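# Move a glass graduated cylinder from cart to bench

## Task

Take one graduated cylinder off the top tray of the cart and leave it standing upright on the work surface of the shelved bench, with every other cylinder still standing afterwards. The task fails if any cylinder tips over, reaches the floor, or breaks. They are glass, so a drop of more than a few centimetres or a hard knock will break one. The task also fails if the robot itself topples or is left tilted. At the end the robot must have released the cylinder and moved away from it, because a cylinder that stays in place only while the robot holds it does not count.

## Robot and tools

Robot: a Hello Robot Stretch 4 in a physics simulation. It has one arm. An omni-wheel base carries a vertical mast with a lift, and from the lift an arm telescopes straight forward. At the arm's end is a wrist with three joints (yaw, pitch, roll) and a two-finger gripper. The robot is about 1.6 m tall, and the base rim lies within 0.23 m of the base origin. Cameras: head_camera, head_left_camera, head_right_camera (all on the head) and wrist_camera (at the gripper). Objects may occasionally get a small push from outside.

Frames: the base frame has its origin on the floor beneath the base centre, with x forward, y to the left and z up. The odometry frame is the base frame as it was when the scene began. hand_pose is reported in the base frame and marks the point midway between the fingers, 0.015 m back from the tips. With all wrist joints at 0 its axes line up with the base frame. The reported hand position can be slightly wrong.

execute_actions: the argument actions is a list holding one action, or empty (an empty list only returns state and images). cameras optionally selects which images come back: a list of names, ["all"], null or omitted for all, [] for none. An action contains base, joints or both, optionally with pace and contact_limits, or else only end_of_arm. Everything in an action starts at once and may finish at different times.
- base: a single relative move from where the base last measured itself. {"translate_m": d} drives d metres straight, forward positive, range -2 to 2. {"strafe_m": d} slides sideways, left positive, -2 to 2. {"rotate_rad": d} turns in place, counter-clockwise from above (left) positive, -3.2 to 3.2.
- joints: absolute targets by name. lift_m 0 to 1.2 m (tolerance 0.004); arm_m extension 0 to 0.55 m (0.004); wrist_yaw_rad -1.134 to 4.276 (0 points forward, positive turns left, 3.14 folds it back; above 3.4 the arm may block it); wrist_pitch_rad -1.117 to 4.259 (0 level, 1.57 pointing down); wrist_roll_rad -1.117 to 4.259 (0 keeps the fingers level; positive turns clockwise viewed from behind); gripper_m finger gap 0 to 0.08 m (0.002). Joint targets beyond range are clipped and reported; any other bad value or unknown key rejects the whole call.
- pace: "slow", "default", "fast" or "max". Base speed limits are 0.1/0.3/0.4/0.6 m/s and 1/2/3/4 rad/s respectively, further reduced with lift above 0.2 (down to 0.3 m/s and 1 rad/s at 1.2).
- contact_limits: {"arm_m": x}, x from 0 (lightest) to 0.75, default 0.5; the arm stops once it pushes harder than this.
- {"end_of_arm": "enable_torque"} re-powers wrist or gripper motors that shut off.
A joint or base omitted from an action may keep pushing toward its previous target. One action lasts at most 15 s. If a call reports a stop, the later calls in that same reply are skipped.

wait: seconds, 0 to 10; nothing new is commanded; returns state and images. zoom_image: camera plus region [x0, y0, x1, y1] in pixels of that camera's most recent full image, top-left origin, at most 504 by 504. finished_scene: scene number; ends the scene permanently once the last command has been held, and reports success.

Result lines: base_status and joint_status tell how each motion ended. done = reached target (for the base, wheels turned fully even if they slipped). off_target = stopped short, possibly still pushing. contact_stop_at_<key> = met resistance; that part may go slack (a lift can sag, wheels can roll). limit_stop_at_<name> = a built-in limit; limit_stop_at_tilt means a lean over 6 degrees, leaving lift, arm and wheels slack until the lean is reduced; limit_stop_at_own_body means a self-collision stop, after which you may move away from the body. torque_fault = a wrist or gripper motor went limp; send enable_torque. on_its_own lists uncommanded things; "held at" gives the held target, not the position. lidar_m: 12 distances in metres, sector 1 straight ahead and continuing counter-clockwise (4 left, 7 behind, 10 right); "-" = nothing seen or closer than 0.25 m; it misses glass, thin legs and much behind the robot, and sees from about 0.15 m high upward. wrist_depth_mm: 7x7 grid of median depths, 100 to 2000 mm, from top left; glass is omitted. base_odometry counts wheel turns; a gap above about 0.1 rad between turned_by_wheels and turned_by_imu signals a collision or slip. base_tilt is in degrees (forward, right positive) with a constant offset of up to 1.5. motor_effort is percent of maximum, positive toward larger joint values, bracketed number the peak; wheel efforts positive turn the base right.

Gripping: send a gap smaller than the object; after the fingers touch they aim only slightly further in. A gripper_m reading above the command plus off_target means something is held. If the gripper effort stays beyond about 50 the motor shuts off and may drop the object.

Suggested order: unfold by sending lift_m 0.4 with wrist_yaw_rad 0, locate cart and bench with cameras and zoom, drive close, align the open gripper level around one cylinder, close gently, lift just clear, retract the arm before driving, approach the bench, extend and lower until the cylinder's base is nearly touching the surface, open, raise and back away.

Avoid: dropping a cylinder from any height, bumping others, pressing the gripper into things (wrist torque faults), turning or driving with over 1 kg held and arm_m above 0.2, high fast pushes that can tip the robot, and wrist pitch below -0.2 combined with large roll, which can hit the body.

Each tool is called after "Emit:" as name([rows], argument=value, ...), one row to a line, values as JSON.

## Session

Emit:
execute_actions(actions=[])

Scene clock: 0.00 s.
base_odometry: x=+0.000 y=+0.000 heading=+0.000 (m, m, rad; odometry frame)
turned_by_wheels: +0.000 (rad since the last result)
turned_by_imu: +0.000 (rad since the last result)
base_tilt: forward=+0.2 right=-0.7 (deg)
lidar_m: 1.11 1.12 1.31 1.40 1.41 1.68 1.98 1.67 1.81 2.03 2.07 1.34
base_status: not commanded
joint_positions: lift_m=+0.283 arm_m=-0.001 wrist_yaw_rad=+3.229 wrist_pitch_rad=-0.010 wrist_roll_rad=-0.014 gripper_m=+0.040
joint_status: not commanded
motor_effort: lift_m=+18 arm_m=+0 wrist_yaw_rad=-1 wrist_pitch_rad=-7 wrist_roll_rad=-1 gripper_m=-1 wheel_0=+0 wheel_1=+0 wheel_2=+0 (%)
hand_pose: x=-0.0498 y=+0.0686 z=+0.4630 quat_wxyz=(-0.043, +0.005, -0.007, +0.999) (m; base frame)
wrist_depth_mm: - - 135 - - - - / - - 132 - - - - / - - 132 289 - - - / - 115 134 - - - - / 183 1661 - - - - - / 191 1618 1756 1708 1618 1537 1464 / 192 232 105 1098 144 - 1042
pictures: head_camera, head_left_camera, head_right_camera, wrist_camera
camera_calibration (this result's frames):
wrist_camera: T_world_to_cam=[[-0.0996231, 0.994929, -0.0138206, -0.0663797], [-0.00972042, -0.0148622, -0.999842, 0.522777], [-0.994978, -0.099473, 0.0111517, 0.101275], [0, 0, 0, 1]] pos_world=[0.0992347, 0.0838868, 0.520647]
Images, in order (width x height): head_camera 420x560, head_left_camera 420x672, head_right_camera 420x672, wrist_camera 616x392.

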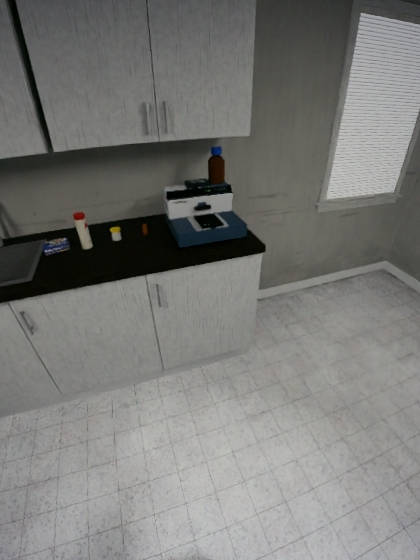

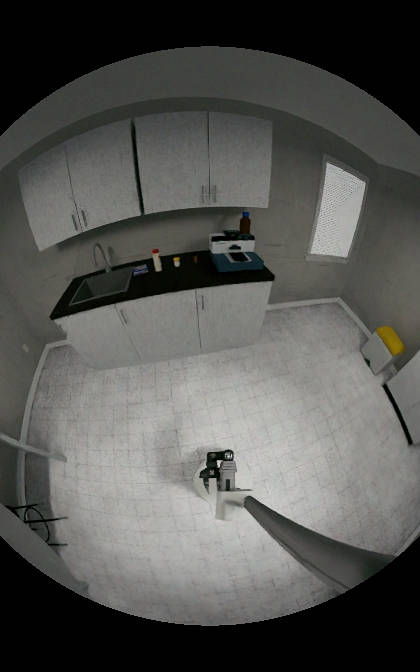

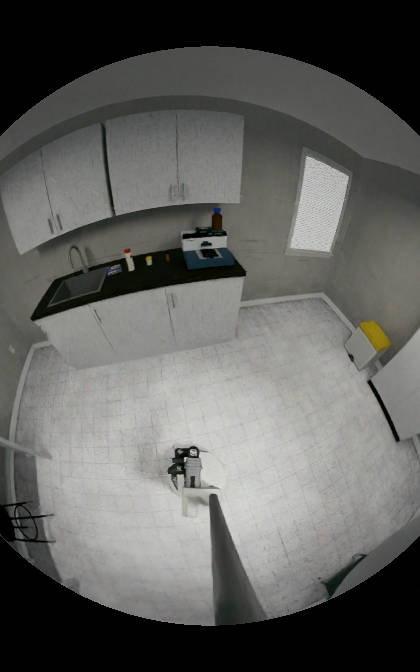

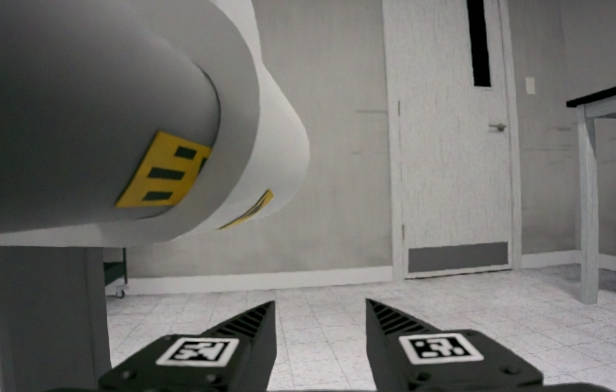

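Cart is behind-right; bench to the left.

Emit:
execute_actions([
  {"base":{"rotate_rad":-2.5},"joints":{"lift_m":0.72,"wrist_yaw_rad":0,"gripper_m":0.08}},
], cameras=["head_camera","wrist_camera"])

Scene clock: 2.83 s.
base_odometry: x=+0.000 y=+0.000 heading=-2.500 (m, m, rad; odometry frame)
turned_by_wheels: -2.500 (rad since the last result)
turned_by_imu: -2.533 (rad since the last result)
base_tilt: forward=+0.2 right=-0.6 (deg)
lidar_m: 1.65 2.47 2.06 2.10 1.24 1.10 1.14 1.41 1.39 1.42 1.82 1.96
base_status: done
joint_positions: lift_m=+0.720 arm_m=-0.001 wrist_yaw_rad=+0.000 wrist_pitch_rad=-0.010 wrist_roll_rad=-0.014 gripper_m=+0.080
joint_status: all done
motor_effort: lift_m=+23(24) arm_m=+0(0) wrist_yaw_rad=-1(6) wrist_pitch_rad=-8(8) wrist_roll_rad=-1(0) gripper_m=+1(1) wheel_0=+1(6) wheel_1=+1(7) wheel_2=+0(7) (%)
hand_pose: x=+0.3824 y=-0.0874 z=+0.9000 quat_wxyz=(+1.000, -0.007, -0.005, +0.000) (m; base frame)
wrist_depth_mm: - - - 1863 1708 1499 1397 / - - - 1921 1661 1576 1464 / - - - 1921 1756 1576 1430 / - - - 1921 1708 1576 1430 / - - - 1808 1708 1537 1464 / - - 1921 1756 1708 1537 1464 / - - 142 1808 1708 - -
pictures: head_camera, wrist_camera
camera_calibration (this result's frames):
wrist_camera: T_world_to_cam=[[0.0129705, -0.99982, -0.0138161, -0.0794455], [0.0109693, 0.0139587, -0.999842, 0.956212], [0.999856, 0.0128169, 0.0111484, -0.242048], [0, 0, 0, 1]] pos_world=[0.232554, -0.0896764, 0.957662]
Images, in order (width x height): head_camera 420x560, wrist_camera 616x392.

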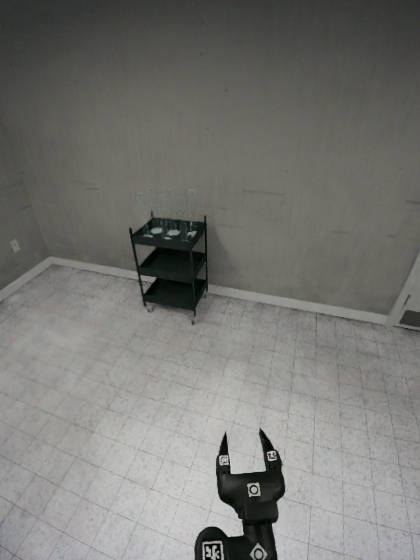

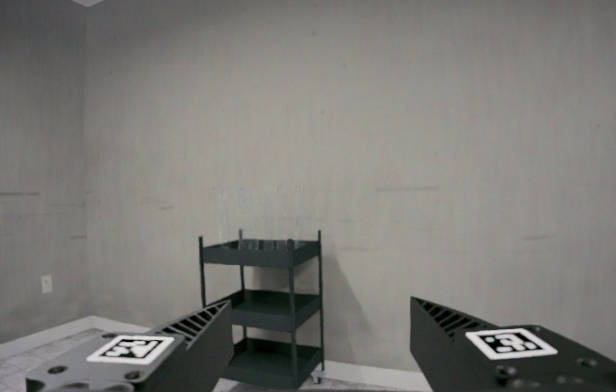

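Emit:
execute_actions([
  {"base":{"translate_m":0.95}},
], cameras=["head_camera","wrist_camera"])

Emit:
zoom_image(camera="head_camera", region=[40,200,300,420])

Scene clock: 7.57 s.
base_odometry: x=-0.761 y=-0.569 heading=-2.500 (m, m, rad; odometry frame)
turned_by_wheels: +0.000 (rad since the last result)
turned_by_imu: +0.000 (rad since the last result)
base_tilt: forward=+0.1 right=-0.6 (deg)
lidar_m: 0.72 0.86 1.72 1.75 2.15 2.00 2.02 1.94 1.75 1.79 1.19 1.06
base_status: done
joint_positions: lift_m=+0.720 arm_m=-0.001 wrist_yaw_rad=+0.000 wrist_pitch_rad=-0.010 wrist_roll_rad=-0.014 gripper_m=+0.080
joint_status: not commanded
motor_effort: lift_m=+22(22) arm_m=+0(0) wrist_yaw_rad=-1(1) wrist_pitch_rad=-8(7) wrist_roll_rad=-3(1) gripper_m=+0(1) wheel_0=+0(2) wheel_1=-1(5) wheel_2=+1(8) (%)
hand_pose: x=+0.3824 y=-0.0874 z=+0.9001 quat_wxyz=(+1.000, -0.007, -0.005, +0.000) (m; base frame)
wrist_depth_mm: 1281 1160 1025 904 831 741 691 / 1336 1160 1025 917 842 768 707 / 1336 1160 1025 931 842 768 707 / 1336 1182 1042 917 842 759 715 / 1336 1160 1042 917 854 768 715 / 1308 854 878 854 842 759 707 / - - 142 904 842 - -
pictures: head_camera, wrist_camera
camera_calibration (this result's frames):
wrist_camera: T_world_to_cam=[[0.0128714, -0.999822, -0.0138162, -0.0794274], [0.0109707, 0.0139577, -0.999842, 0.956296], [0.999857, 0.0127178, 0.0111484, -0.242049], [0, 0, 0, 1]] pos_world=[0.232545, -0.0896826, 0.957747]
Images, in order (width x height): head_camera 420x560, wrist_camera 616x392.

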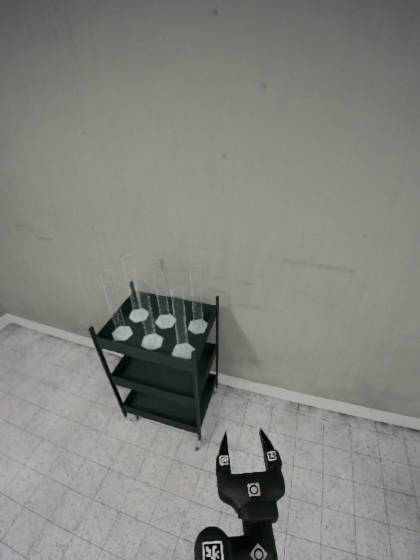

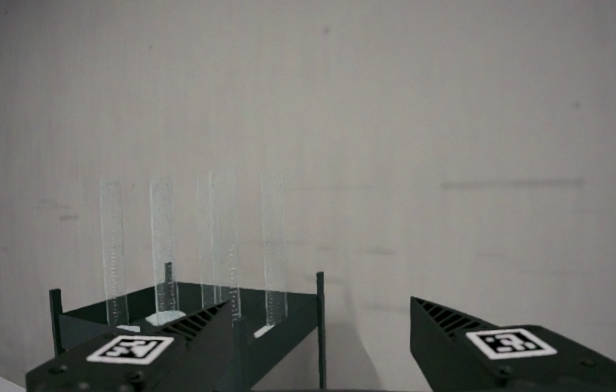

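Region (40, 200, 300, 420) of head_camera's 420x560 image, scaled by 1.938, with more detail than that image has; it fills the top 426 rows of this view, and the rest is white.

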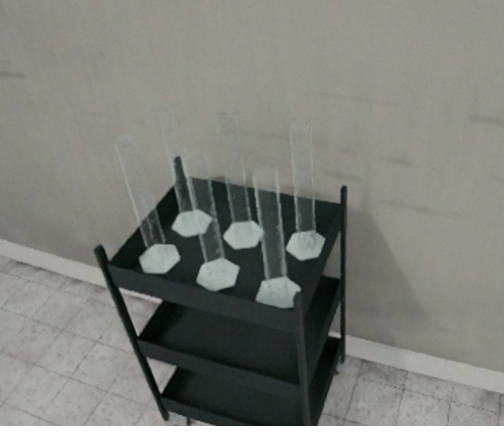

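Emit:
execute_actions([
  {"base":{"strafe_m":0.145},"joints":{"arm_m":0.28}},
], cameras=["head_camera","wrist_camera"])

Scene clock: 9.63 s.
base_odometry: x=-0.674 y=-0.685 heading=-2.500 (m, m, rad; odometry frame)
turned_by_wheels: +0.000 (rad since the last result)
turned_by_imu: +0.000 (rad since the last result)
base_tilt: forward=+0.0 right=-0.5 (deg)
lidar_m: 0.71 0.89 1.57 1.56 2.01 1.96 2.00 2.11 1.90 1.87 1.19 1.11
base_status: done
joint_positions: lift_m=+0.720 arm_m=+0.279 wrist_yaw_rad=+0.000 wrist_pitch_rad=-0.010 wrist_roll_rad=-0.014 gripper_m=+0.080
joint_status: all done
motor_effort: lift_m=+22(22) arm_m=+7(8) wrist_yaw_rad=-1(2) wrist_pitch_rad=-8(8) wrist_roll_rad=-1(2) gripper_m=+1(1) wheel_0=+2(9) wheel_1=-1(7) wheel_2=+0(2) (%)
hand_pose: x=+0.6624 y=-0.0874 z=+0.9001 quat_wxyz=(+1.000, -0.007, -0.005, +0.000) (m; base frame)
wrist_depth_mm: 1025 891 778 699 634 574 535 / 991 878 778 699 634 574 535 / 1025 891 788 699 634 574 539 / 1025 891 788 699 634 580 535 / 1008 891 778 707 634 580 539 / 1042 904 750 699 647 564 544 / - - 143 591 549 - -
pictures: head_camera, wrist_camera
camera_calibration (this result's frames):
wrist_camera: T_world_to_cam=[[0.0129815, -0.99982, -0.0138159, -0.0830813], [0.0109893, 0.0139589, -0.999842, 0.953216], [0.999855, 0.0128276, 0.0111685, -0.522033], [0, 0, 0, 1]] pos_world=[0.512561, -0.0896757, 0.957748]
Images, in order (width x height): head_camera 420x560, wrist_camera 616x392.

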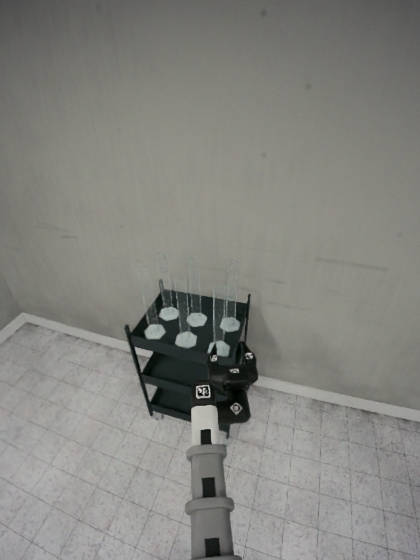

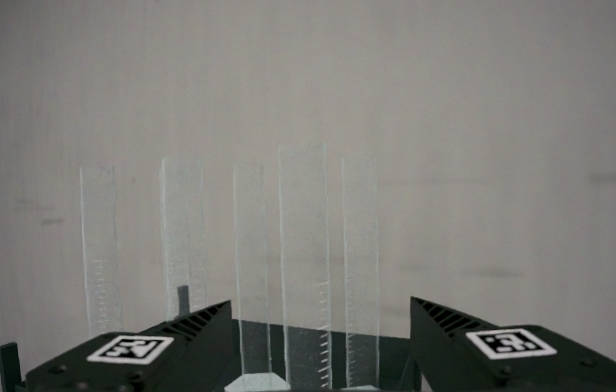

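Emit:
execute_actions([
  {"base":{"strafe_m":0.008},"joints":{"arm_m":0.425},"pace":"slow"},
], cameras=["wrist_camera"])

Scene clock: 14.87 s.
base_odometry: x=-0.669 y=-0.691 heading=-2.500 (m, m, rad; odometry frame)
turned_by_wheels: +0.000 (rad since the last result)
turned_by_imu: +0.000 (rad since the last result)
base_tilt: forward=+0.2 right=-0.5 (deg)
lidar_m: 0.71 0.89 1.60 1.60 2.02 1.96 1.98 2.11 1.91 1.89 1.22 1.11
base_status: done
joint_positions: lift_m=+0.720 arm_m=+0.424 wrist_yaw_rad=+0.000 wrist_pitch_rad=-0.010 wrist_roll_rad=-0.014 gripper_m=+0.080
joint_status: all done
motor_effort: lift_m=+22(22) arm_m=+7(7) wrist_yaw_rad=-1(1) wrist_pitch_rad=-7(8) wrist_roll_rad=-1(1) gripper_m=+0(1) wheel_0=-2(4) wheel_1=+1(5) wheel_2=+0(3) (%)
hand_pose: x=+0.8073 y=-0.0874 z=+0.9001 quat_wxyz=(+1.000, -0.007, -0.005, +0.000) (m; base frame)
wrist_depth_mm: 809 707 627 559 500 455 430 / 809 699 621 559 504 462 427 / 820 707 627 559 508 462 427 / 809 715 627 559 508 462 430 / 820 707 621 564 512 466 430 / 831 715 609 559 508 455 433 / - - 142 554 504 - -
pictures: wrist_camera
camera_calibration (this result's frames):
wrist_camera: T_world_to_cam=[[0.0128226, -0.999822, -0.013816, -0.0848686], [0.0109916, 0.0139573, -0.999842, 0.951621], [0.999857, 0.0126687, 0.0111686, -0.666983], [0, 0, 0, 1]] pos_world=[0.657517, -0.0896857, 0.957748]
Images, in order (width x height): wrist_camera 616x392.

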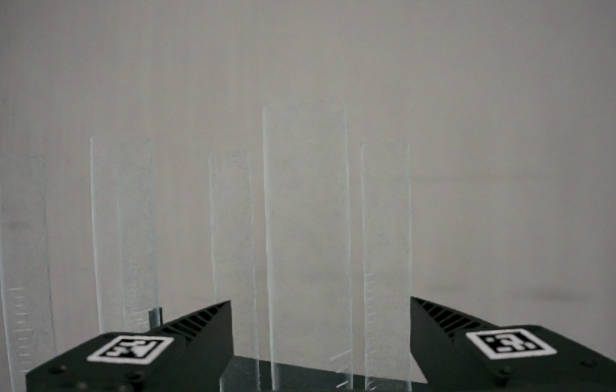

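Emit:
execute_actions([
  {"joints":{"arm_m":0.45},"pace":"slow"},
], cameras=[])

Emit:
execute_actions([
  {"joints":{"gripper_m":0.02},"pace":"slow"},
], cameras=["wrist_camera"])

Emit:
execute_actions([
  {"joints":{"lift_m":0.85},"pace":"slow"},
], cameras=[])

Emit:
execute_actions([
  {"joints":{"arm_m":0.05}},
], cameras=[])

Emit:
execute_actions([
  {"base":{"rotate_rad":-1.9},"joints":{"lift_m":1.0},"pace":"slow"},
], cameras=["head_camera","wrist_camera"])

Scene clock: 16.47 s.
base_odometry: x=-0.669 y=-0.691 heading=-2.500 (m, m, rad; odometry frame)
turned_by_wheels: +0.000 (rad since the last result)
turned_by_imu: +0.000 (rad since the last result)
base_tilt: forward=+0.1 right=-0.6 (deg)
lidar_m: 0.73 0.91 1.60 1.57 2.00 1.95 2.01 2.10 1.89 1.91 1.26 1.11
base_status: not commanded
joint_positions: lift_m=+0.720 arm_m=+0.449 wrist_yaw_rad=+0.000 wrist_pitch_rad=-0.010 wrist_roll_rad=-0.014 gripper_m=+0.080
joint_status: all done
motor_effort: lift_m=+22(22) arm_m=+7(8) wrist_yaw_rad=-1(1) wrist_pitch_rad=-8(8) wrist_roll_rad=+0(1) gripper_m=+1(1) wheel_0=-2(1) wheel_1=+1(1) wheel_2=+0(0) (%)
hand_pose: x=+0.8323 y=-0.0874 z=+0.9001 quat_wxyz=(+1.000, -0.007, -0.005, +0.000) (m; base frame)
wrist_depth_mm: 768 668 591 525 480 436 410 / 768 676 591 525 484 439 410 / 778 668 591 535 484 439 410 / 788 676 597 539 484 439 410 / 778 676 603 535 484 449 410 / 788 691 580 539 492 433 415 / - - 142 530 488 - -
pictures: none
No camera images: the call's "cameras" was empty. Leave "cameras" out to get every camera's image.

Scene clock: 18.10 s.
base_odometry: x=-0.669 y=-0.691 heading=-2.500 (m, m, rad; odometry frame)
turned_by_wheels: +0.000 (rad since the last result)
turned_by_imu: +0.000 (rad since the last result)
base_tilt: forward=+0.1 right=-0.5 (deg)
lidar_m: 0.73 0.91 1.57 1.59 1.99 1.95 1.99 2.09 1.87 1.92 1.26 1.12
base_status: not commanded
joint_positions: lift_m=+0.720 arm_m=+0.449 wrist_yaw_rad=+0.000 wrist_pitch_rad=-0.010 wrist_roll_rad=-0.014 gripper_m=+0.041
joint_status: gripper_m off_target (ended at +0.041, target +0.020)
on_its_own: gripper_m is held at +0.036, not at your +0.020, by its contact guard: the fingers met something
motor_effort: lift_m=+22(22) arm_m=+7(7) wrist_yaw_rad=-2(2) wrist_pitch_rad=-8(8) wrist_roll_rad=-2(2) gripper_m=-34(37) wheel_0=-1(1) wheel_1=+1(1) wheel_2=+0(0) (%)
hand_pose: x=+0.8324 y=-0.0874 z=+0.9001 quat_wxyz=(+1.000, -0.007, -0.005, +0.000) (m; base frame)
wrist_depth_mm: 759 676 591 530 480 436 407 / 778 668 591 535 484 439 415 / 768 683 597 530 480 439 407 / 778 676 597 535 488 442 410 / 788 691 591 539 488 442 410 / 778 691 597 530 466 436 413 / 788 699 105 530 153 - -
pictures: wrist_camera
camera_calibration (this result's frames):
wrist_camera: T_world_to_cam=[[0.0130753, -0.999819, -0.0138178, -0.0853442], [0.0110035, 0.0139621, -0.999842, 0.951339], [0.999854, 0.0129212, 0.011184, -0.691997], [0, 0, 0, 1]] pos_world=[0.682544, -0.08967, 0.957749]
Images, in order (width x height): wrist_camera 616x392.

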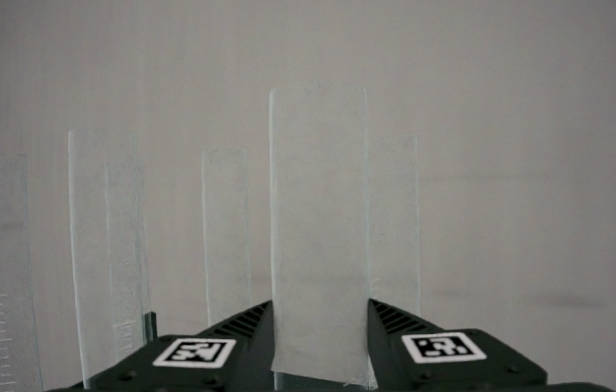

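Scene clock: 20.00 s.
base_odometry: x=-0.669 y=-0.691 heading=-2.500 (m, m, rad; odometry frame)
turned_by_wheels: +0.000 (rad since the last result)
turned_by_imu: +0.000 (rad since the last result)
base_tilt: forward=+0.0 right=-0.8 (deg)
lidar_m: 0.73 0.91 1.58 1.57 1.99 1.93 1.99 2.12 1.92 1.90 1.24 1.09
base_status: not commanded
joint_positions: lift_m=+0.850 arm_m=+0.449 wrist_yaw_rad=+0.000 wrist_pitch_rad=-0.009 wrist_roll_rad=-0.014 gripper_m=+0.041
joint_status: all done
on_its_own: gripper_m is held at +0.036, not at your +0.020, by its contact guard: the fingers met something
motor_effort: lift_m=+24(25) arm_m=+7(7) wrist_yaw_rad=-2(2) wrist_pitch_rad=-13(13) wrist_roll_rad=-1(1) gripper_m=-34(34) wheel_0=-1(2) wheel_1=+1(1) wheel_2=+0(0) (%)
hand_pose: x=+0.8324 y=-0.0874 z=+1.0296 quat_wxyz=(+1.000, -0.007, -0.004, +0.000) (m; base frame)
wrist_depth_mm: 759 676 585 530 480 436 407 / 788 668 591 535 484 439 410 / 778 676 597 530 477 442 410 / 778 676 603 539 484 442 410 / 778 683 597 539 488 445 413 / 788 683 597 535 469 436 413 / 788 715 105 535 152 - -
pictures: none
No camera images: the call's "cameras" was empty. Leave "cameras" out to get every camera's image.

Scene clock: 22.30 s.
base_odometry: x=-0.669 y=-0.691 heading=-2.500 (m, m, rad; odometry frame)
turned_by_wheels: +0.000 (rad since the last result)
turned_by_imu: +0.000 (rad since the last result)
base_tilt: forward=+0.1 right=-0.8 (deg)
lidar_m: 0.40 0.88 1.60 1.58 2.02 1.94 1.98 2.10 1.89 1.91 1.26 1.13
base_status: not commanded
joint_positions: lift_m=+0.850 arm_m=+0.051 wrist_yaw_rad=+0.000 wrist_pitch_rad=-0.008 wrist_roll_rad=-0.014 gripper_m=+0.041
joint_status: all done
on_its_own: gripper_m is held at +0.036, not at your +0.020, by its contact guard: the fingers met something
motor_effort: lift_m=+24(24) arm_m=-7(8) wrist_yaw_rad=+0(2) wrist_pitch_rad=-14(13) wrist_roll_rad=+0(0) gripper_m=-34(34) wheel_0=-2(1) wheel_1=+1(1) wheel_2=+0(0) (%)
hand_pose: x=+0.4348 y=-0.0875 z=+1.0295 quat_wxyz=(+1.000, -0.007, -0.004, +0.000) (m; base frame)
wrist_depth_mm: 1366 1182 1042 931 831 759 707 / 1336 1182 1042 904 842 778 715 / 1366 1160 1042 931 842 768 715 / 1308 1182 1025 931 842 768 715 / 1366 1182 1042 931 854 778 723 / 1397 1160 1025 931 809 759 723 / 1366 1255 105 831 152 - 715
pictures: none
No camera images: the call's "cameras" was empty. Leave "cameras" out to get every camera's image.

Scene clock: 25.50 s.
base_odometry: x=-0.669 y=-0.691 heading=+1.884 (m, m, rad; odometry frame)
turned_by_wheels: -1.900 (rad since the last result)
turned_by_imu: -1.925 (rad since the last result)
base_tilt: forward=+0.1 right=-0.6 (deg)
lidar_m: 0.42 1.58 1.15 0.72 0.77 1.69 1.57 1.64 2.65 1.93 2.06 0.44
base_status: done
joint_positions: lift_m=+1.000 arm_m=+0.051 wrist_yaw_rad=+0.000 wrist_pitch_rad=-0.008 wrist_roll_rad=-0.014 gripper_m=+0.041
joint_status: all done
on_its_own: gripper_m is held at +0.036, not at your +0.020, by its contact guard: the fingers met something
motor_effort: lift_m=+24(25) arm_m=-7(7) wrist_yaw_rad=-1(1) wrist_pitch_rad=-13(13) wrist_roll_rad=-1(1) gripper_m=-34(34) wheel_0=+1(5) wheel_1=+1(3) wheel_2=+0(7) (%)
hand_pose: x=+0.4348 y=-0.0874 z=+1.1795 quat_wxyz=(+1.000, -0.007, -0.004, +0.000) (m; base frame)
wrist_depth_mm: 1537 - - - - - - / 1537 - - - - - - / 1537 - - - - - - / 1499 - - - - - - / 1499 - - 1921 1863 1756 - / 1537 - - - - - - / 1499 1756 105 - 152 - -
pictures: head_camera, wrist_camera
camera_calibration (this result's frames):
wrist_camera: T_world_to_cam=[[0.0127562, -0.999823, -0.0138373, -0.0761857], [0.00895006, 0.013952, -0.999863, 1.23599], [0.999879, 0.0126306, 0.00912645, -0.295221], [0, 0, 0, 1]] pos_world=[0.285094, -0.0896878, 1.23746]
Images, in order (width x height): head_camera 420x560, wrist_camera 616x392.

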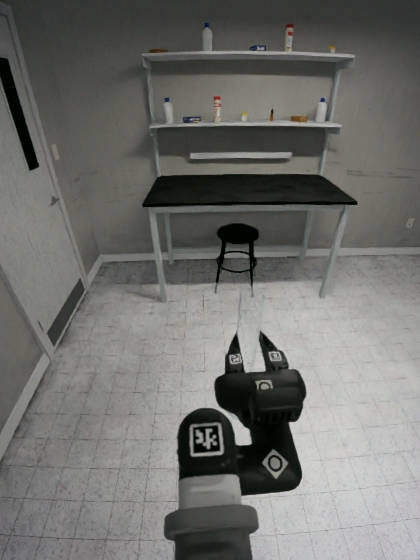

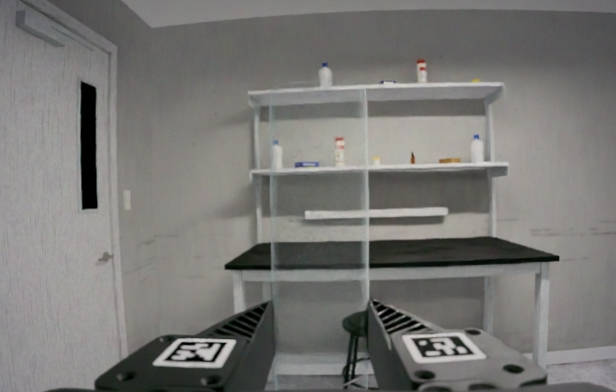

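Slightly farther; no strafe needed.

Emit:
execute_actions([
  {"base":{"translate_m":1.25}},
], cameras=[])

Emit:
execute_actions([
  {"joints":{"arm_m":0.42,"lift_m":0.975}},
], cameras=["head_camera"])

Scene clock: 31.27 s.
base_odometry: x=-1.054 y=+0.498 heading=+1.884 (m, m, rad; odometry frame)
turned_by_wheels: +0.000 (rad since the last result)
turned_by_imu: +0.000 (rad since the last result)
base_tilt: forward=+0.1 right=-0.6 (deg)
lidar_m: 0.42 0.66 1.07 1.04 1.17 1.57 2.86 3.01 2.07 2.02 0.90 0.41
base_status: done
joint_positions: lift_m=+1.000 arm_m=+0.051 wrist_yaw_rad=+0.000 wrist_pitch_rad=-0.008 wrist_roll_rad=-0.014 gripper_m=+0.041
joint_status: not commanded
on_its_own: gripper_m is held at +0.036, not at your +0.020, by its contact guard: the fingers met something
motor_effort: lift_m=+22(24) arm_m=-7(7) wrist_yaw_rad=-1(2) wrist_pitch_rad=-14(14) wrist_roll_rad=-1(1) gripper_m=-34(34) wheel_0=+0(5) wheel_1=+1(4) wheel_2=+0(8) (%)
hand_pose: x=+0.4348 y=-0.0874 z=+1.1797 quat_wxyz=(+1.000, -0.007, -0.004, +0.000) (m; base frame)
wrist_depth_mm: 1229 1182 1160 1160 1160 1138 1098 / 1205 1229 1160 1160 1138 1138 1098 / 1229 1182 1008 1098 1138 1118 1098 / 1255 1182 1182 1182 1160 1118 1118 / 1229 1205 1182 1160 1160 1118 1098 / 1229 1229 1025 1008 960 917 878 / 1229 1205 105 676 153 - 640
pictures: none
No camera images: the call's "cameras" was empty. Leave "cameras" out to get every camera's image.

Scene clock: 33.47 s.
base_odometry: x=-1.054 y=+0.498 heading=+1.884 (m, m, rad; odometry frame)
turned_by_wheels: +0.000 (rad since the last result)
turned_by_imu: +0.000 (rad since the last result)
base_tilt: forward=+0.1 right=-0.6 (deg)
lidar_m: 0.65 0.71 1.08 1.04 1.14 1.57 2.85 2.99 2.05 1.99 0.89 0.67
base_status: not commanded
joint_positions: lift_m=+0.975 arm_m=+0.419 wrist_yaw_rad=+0.000 wrist_pitch_rad=-0.008 wrist_roll_rad=-0.014 gripper_m=+0.041
joint_status: all done
on_its_own: gripper_m is held at +0.036, not at your +0.020, by its contact guard: the fingers met something
motor_effort: lift_m=+14(21) arm_m=+7(7) wrist_yaw_rad=-1(2) wrist_pitch_rad=-13(14) wrist_roll_rad=-1(2) gripper_m=-34(34) wheel_0=+0(0) wheel_1=+1(1) wheel_2=+0(0) (%)
hand_pose: x=+0.8024 y=-0.0874 z=+1.1553 quat_wxyz=(+1.000, -0.007, -0.004, +0.000) (m; base frame)
wrist_depth_mm: 842 778 809 798 778 768 759 / 854 569 544 544 559 496 544 / 842 715 809 798 778 778 768 / 842 820 820 809 778 768 750 / 842 831 809 788 788 778 759 / 854 831 809 809 788 788 768 / 854 715 105 621 153 - 591
pictures: head_camera
Images, in order (width x height): head_camera 420x560.

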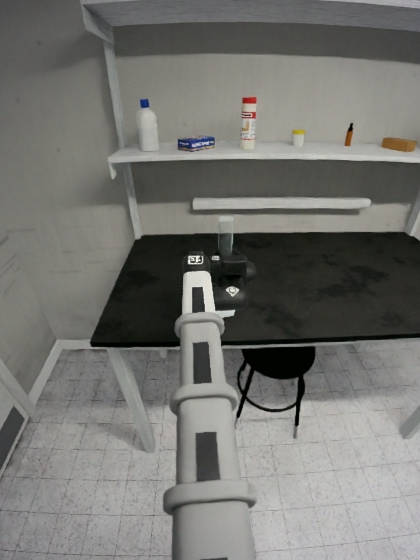

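Emit:
execute_actions([
  {"joints":{"arm_m":0.47,"lift_m":0.955},"pace":"slow"},
], cameras=[])

Emit:
execute_actions([
  {"joints":{"lift_m":0.944},"pace":"slow"},
], cameras=[])

Scene clock: 35.30 s.
base_odometry: x=-1.054 y=+0.498 heading=+1.884 (m, m, rad; odometry frame)
turned_by_wheels: +0.000 (rad since the last result)
turned_by_imu: +0.000 (rad since the last result)
base_tilt: forward=+0.1 right=-0.7 (deg)
lidar_m: 0.64 0.70 1.11 1.04 1.15 1.54 2.84 2.95 2.05 1.99 0.89 0.67
base_status: not commanded
joint_positions: lift_m=+0.956 arm_m=+0.469 wrist_yaw_rad=-0.001 wrist_pitch_rad=-0.030 wrist_roll_rad=-0.015 gripper_m=+0.041
joint_status: all done
on_its_own: gripper_m is held at +0.036, not at your +0.020, by its contact guard: the fingers met something; wrist_pitch_rad is at rest, and its effort (+48) is outside its rest range (-23 to +23)
motor_effort: lift_m=+6(14) arm_m=+8(9) wrist_yaw_rad=+2(2) wrist_pitch_rad=+48(49) wrist_roll_rad=+1(2) gripper_m=-34(34) wheel_0=+0(0) wheel_1=+1(1) wheel_2=+0(0) (%)
hand_pose: x=+0.8520 y=-0.0876 z=+1.1406 quat_wxyz=(+1.000, -0.007, -0.015, -0.001) (m; base frame)
wrist_depth_mm: 798 732 768 759 759 732 715 / 809 521 496 466 466 459 459 / 564 676 768 750 741 732 723 / 798 788 768 750 741 723 715 / 798 768 768 732 683 732 715 / 788 768 768 750 723 715 715 / 778 778 105 647 152 - 627
pictures: none
No camera images: the call's "cameras" was empty. Leave "cameras" out to get every camera's image.

Scene clock: 36.07 s.
base_odometry: x=-1.054 y=+0.498 heading=+1.884 (m, m, rad; odometry frame)
turned_by_wheels: +0.000 (rad since the last result)
turned_by_imu: +0.000 (rad since the last result)
base_tilt: forward=+0.0 right=-0.6 (deg)
lidar_m: 0.62 0.68 1.11 1.04 1.15 1.52 2.88 2.97 2.09 2.00 0.88 0.65
base_status: not commanded
joint_positions: lift_m=+0.945 arm_m=+0.469 wrist_yaw_rad=-0.001 wrist_pitch_rad=-0.037 wrist_roll_rad=-0.014 gripper_m=+0.041
joint_status: all done
on_its_own: gripper_m is held at +0.036, not at your +0.020, by its contact guard: the fingers met something; wrist_pitch_rad is at rest, and its effort (+70) is outside its rest range (-23 to +23)
motor_effort: lift_m=+3(6) arm_m=+7(8) wrist_yaw_rad=+2(2) wrist_pitch_rad=+70(76) wrist_roll_rad=+0(1) gripper_m=-34(34) wheel_0=+0(0) wheel_1=+1(1) wheel_2=-1(1) (%)
hand_pose: x=+0.8520 y=-0.0876 z=+1.1314 quat_wxyz=(+1.000, -0.007, -0.019, -0.001) (m; base frame)
wrist_depth_mm: 809 723 778 768 759 732 741 / 798 525 500 469 473 466 462 / 569 683 768 759 741 732 732 / 788 768 768 759 741 741 723 / 788 778 759 741 683 723 707 / 778 778 750 750 732 723 715 / 778 768 105 647 151 - 627
pictures: none
No camera images: the call's "cameras" was empty. Leave "cameras" out to get every camera's image.

Emit:
execute_actions([
  {"joints":{"gripper_m":0.08},"pace":"slow"},
], cameras=[])

Emit:
execute_actions([
  {"joints":{"arm_m":0.0}},
], cameras=["head_camera","head_left_camera"])

Scene clock: 37.70 s.
base_odometry: x=-1.054 y=+0.498 heading=+1.884 (m, m, rad; odometry frame)
turned_by_wheels: +0.000 (rad since the last result)
turned_by_imu: +0.000 (rad since the last result)
base_tilt: forward=+0.2 right=-0.5 (deg)
lidar_m: 0.63 0.67 1.10 1.04 1.15 1.55 2.87 2.98 2.09 2.00 0.88 0.66
base_status: not commanded
joint_positions: lift_m=+0.944 arm_m=+0.469 wrist_yaw_rad=+0.000 wrist_pitch_rad=-0.011 wrist_roll_rad=-0.014 gripper_m=+0.080
joint_status: all done
motor_effort: lift_m=+14(14) arm_m=+7(8) wrist_yaw_rad=+0(2) wrist_pitch_rad=-7(70) wrist_roll_rad=+0(0) gripper_m=+1(28) wheel_0=+0(1) wheel_1=+1(1) wheel_2=-1(1) (%)
hand_pose: x=+0.8523 y=-0.0875 z=+1.1248 quat_wxyz=(+1.000, -0.007, -0.005, +0.000) (m; base frame)
wrist_depth_mm: 788 539 621 442 433 407 402 / 480 535 569 580 591 591 580 / 798 778 759 750 750 723 723 / 798 778 768 759 741 723 715 / 788 778 768 723 691 723 715 / 798 788 759 750 732 715 715 / - - 142 580 530 - -
pictures: none
No camera images: the call's "cameras" was empty. Leave "cameras" out to get every camera's image.

Scene clock: 40.17 s.
base_odometry: x=-1.054 y=+0.498 heading=+1.884 (m, m, rad; odometry frame)
turned_by_wheels: +0.000 (rad since the last result)
turned_by_imu: +0.000 (rad since the last result)
base_tilt: forward=+0.1 right=-0.6 (deg)
lidar_m: 0.63 0.69 1.07 1.05 1.14 1.57 2.88 2.99 2.07 1.98 0.87 0.65
base_status: not commanded
joint_positions: lift_m=+0.944 arm_m=+0.001 wrist_yaw_rad=+0.000 wrist_pitch_rad=-0.010 wrist_roll_rad=-0.014 gripper_m=+0.080
joint_status: all done
motor_effort: lift_m=+14(14) arm_m=-7(7) wrist_yaw_rad=-1(1) wrist_pitch_rad=-8(7) wrist_roll_rad=+0(0) gripper_m=+1(1) wheel_0=+0(0) wheel_1=+1(1) wheel_2=-1(1) (%)
hand_pose: x=+0.3848 y=-0.0875 z=+1.1248 quat_wxyz=(+1.000, -0.007, -0.005, +0.000) (m; base frame)
wrist_depth_mm: 1255 1229 1205 1229 1182 1182 1182 / 1255 1229 1205 1205 1182 1160 1138 / 1281 1255 1118 1205 1182 1160 1182 / 1255 1229 1229 1205 1205 1160 1160 / 1281 1281 1255 1229 1205 1160 1182 / 1281 1281 854 854 831 768 759 / - - 142 574 549 - -
pictures: head_camera, head_left_camera
Images, in order (width x height): head_camera 420x560, head_left_camera 420x672.

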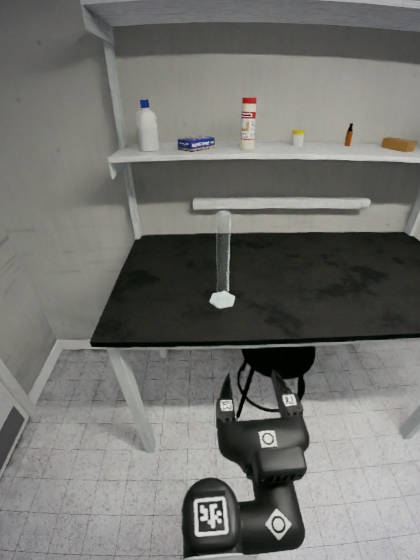

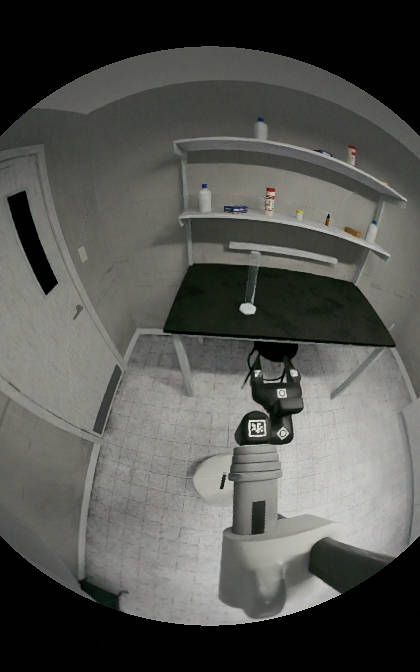

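Emit:
finished_scene(scene=2)

The scene is finished: the task was done.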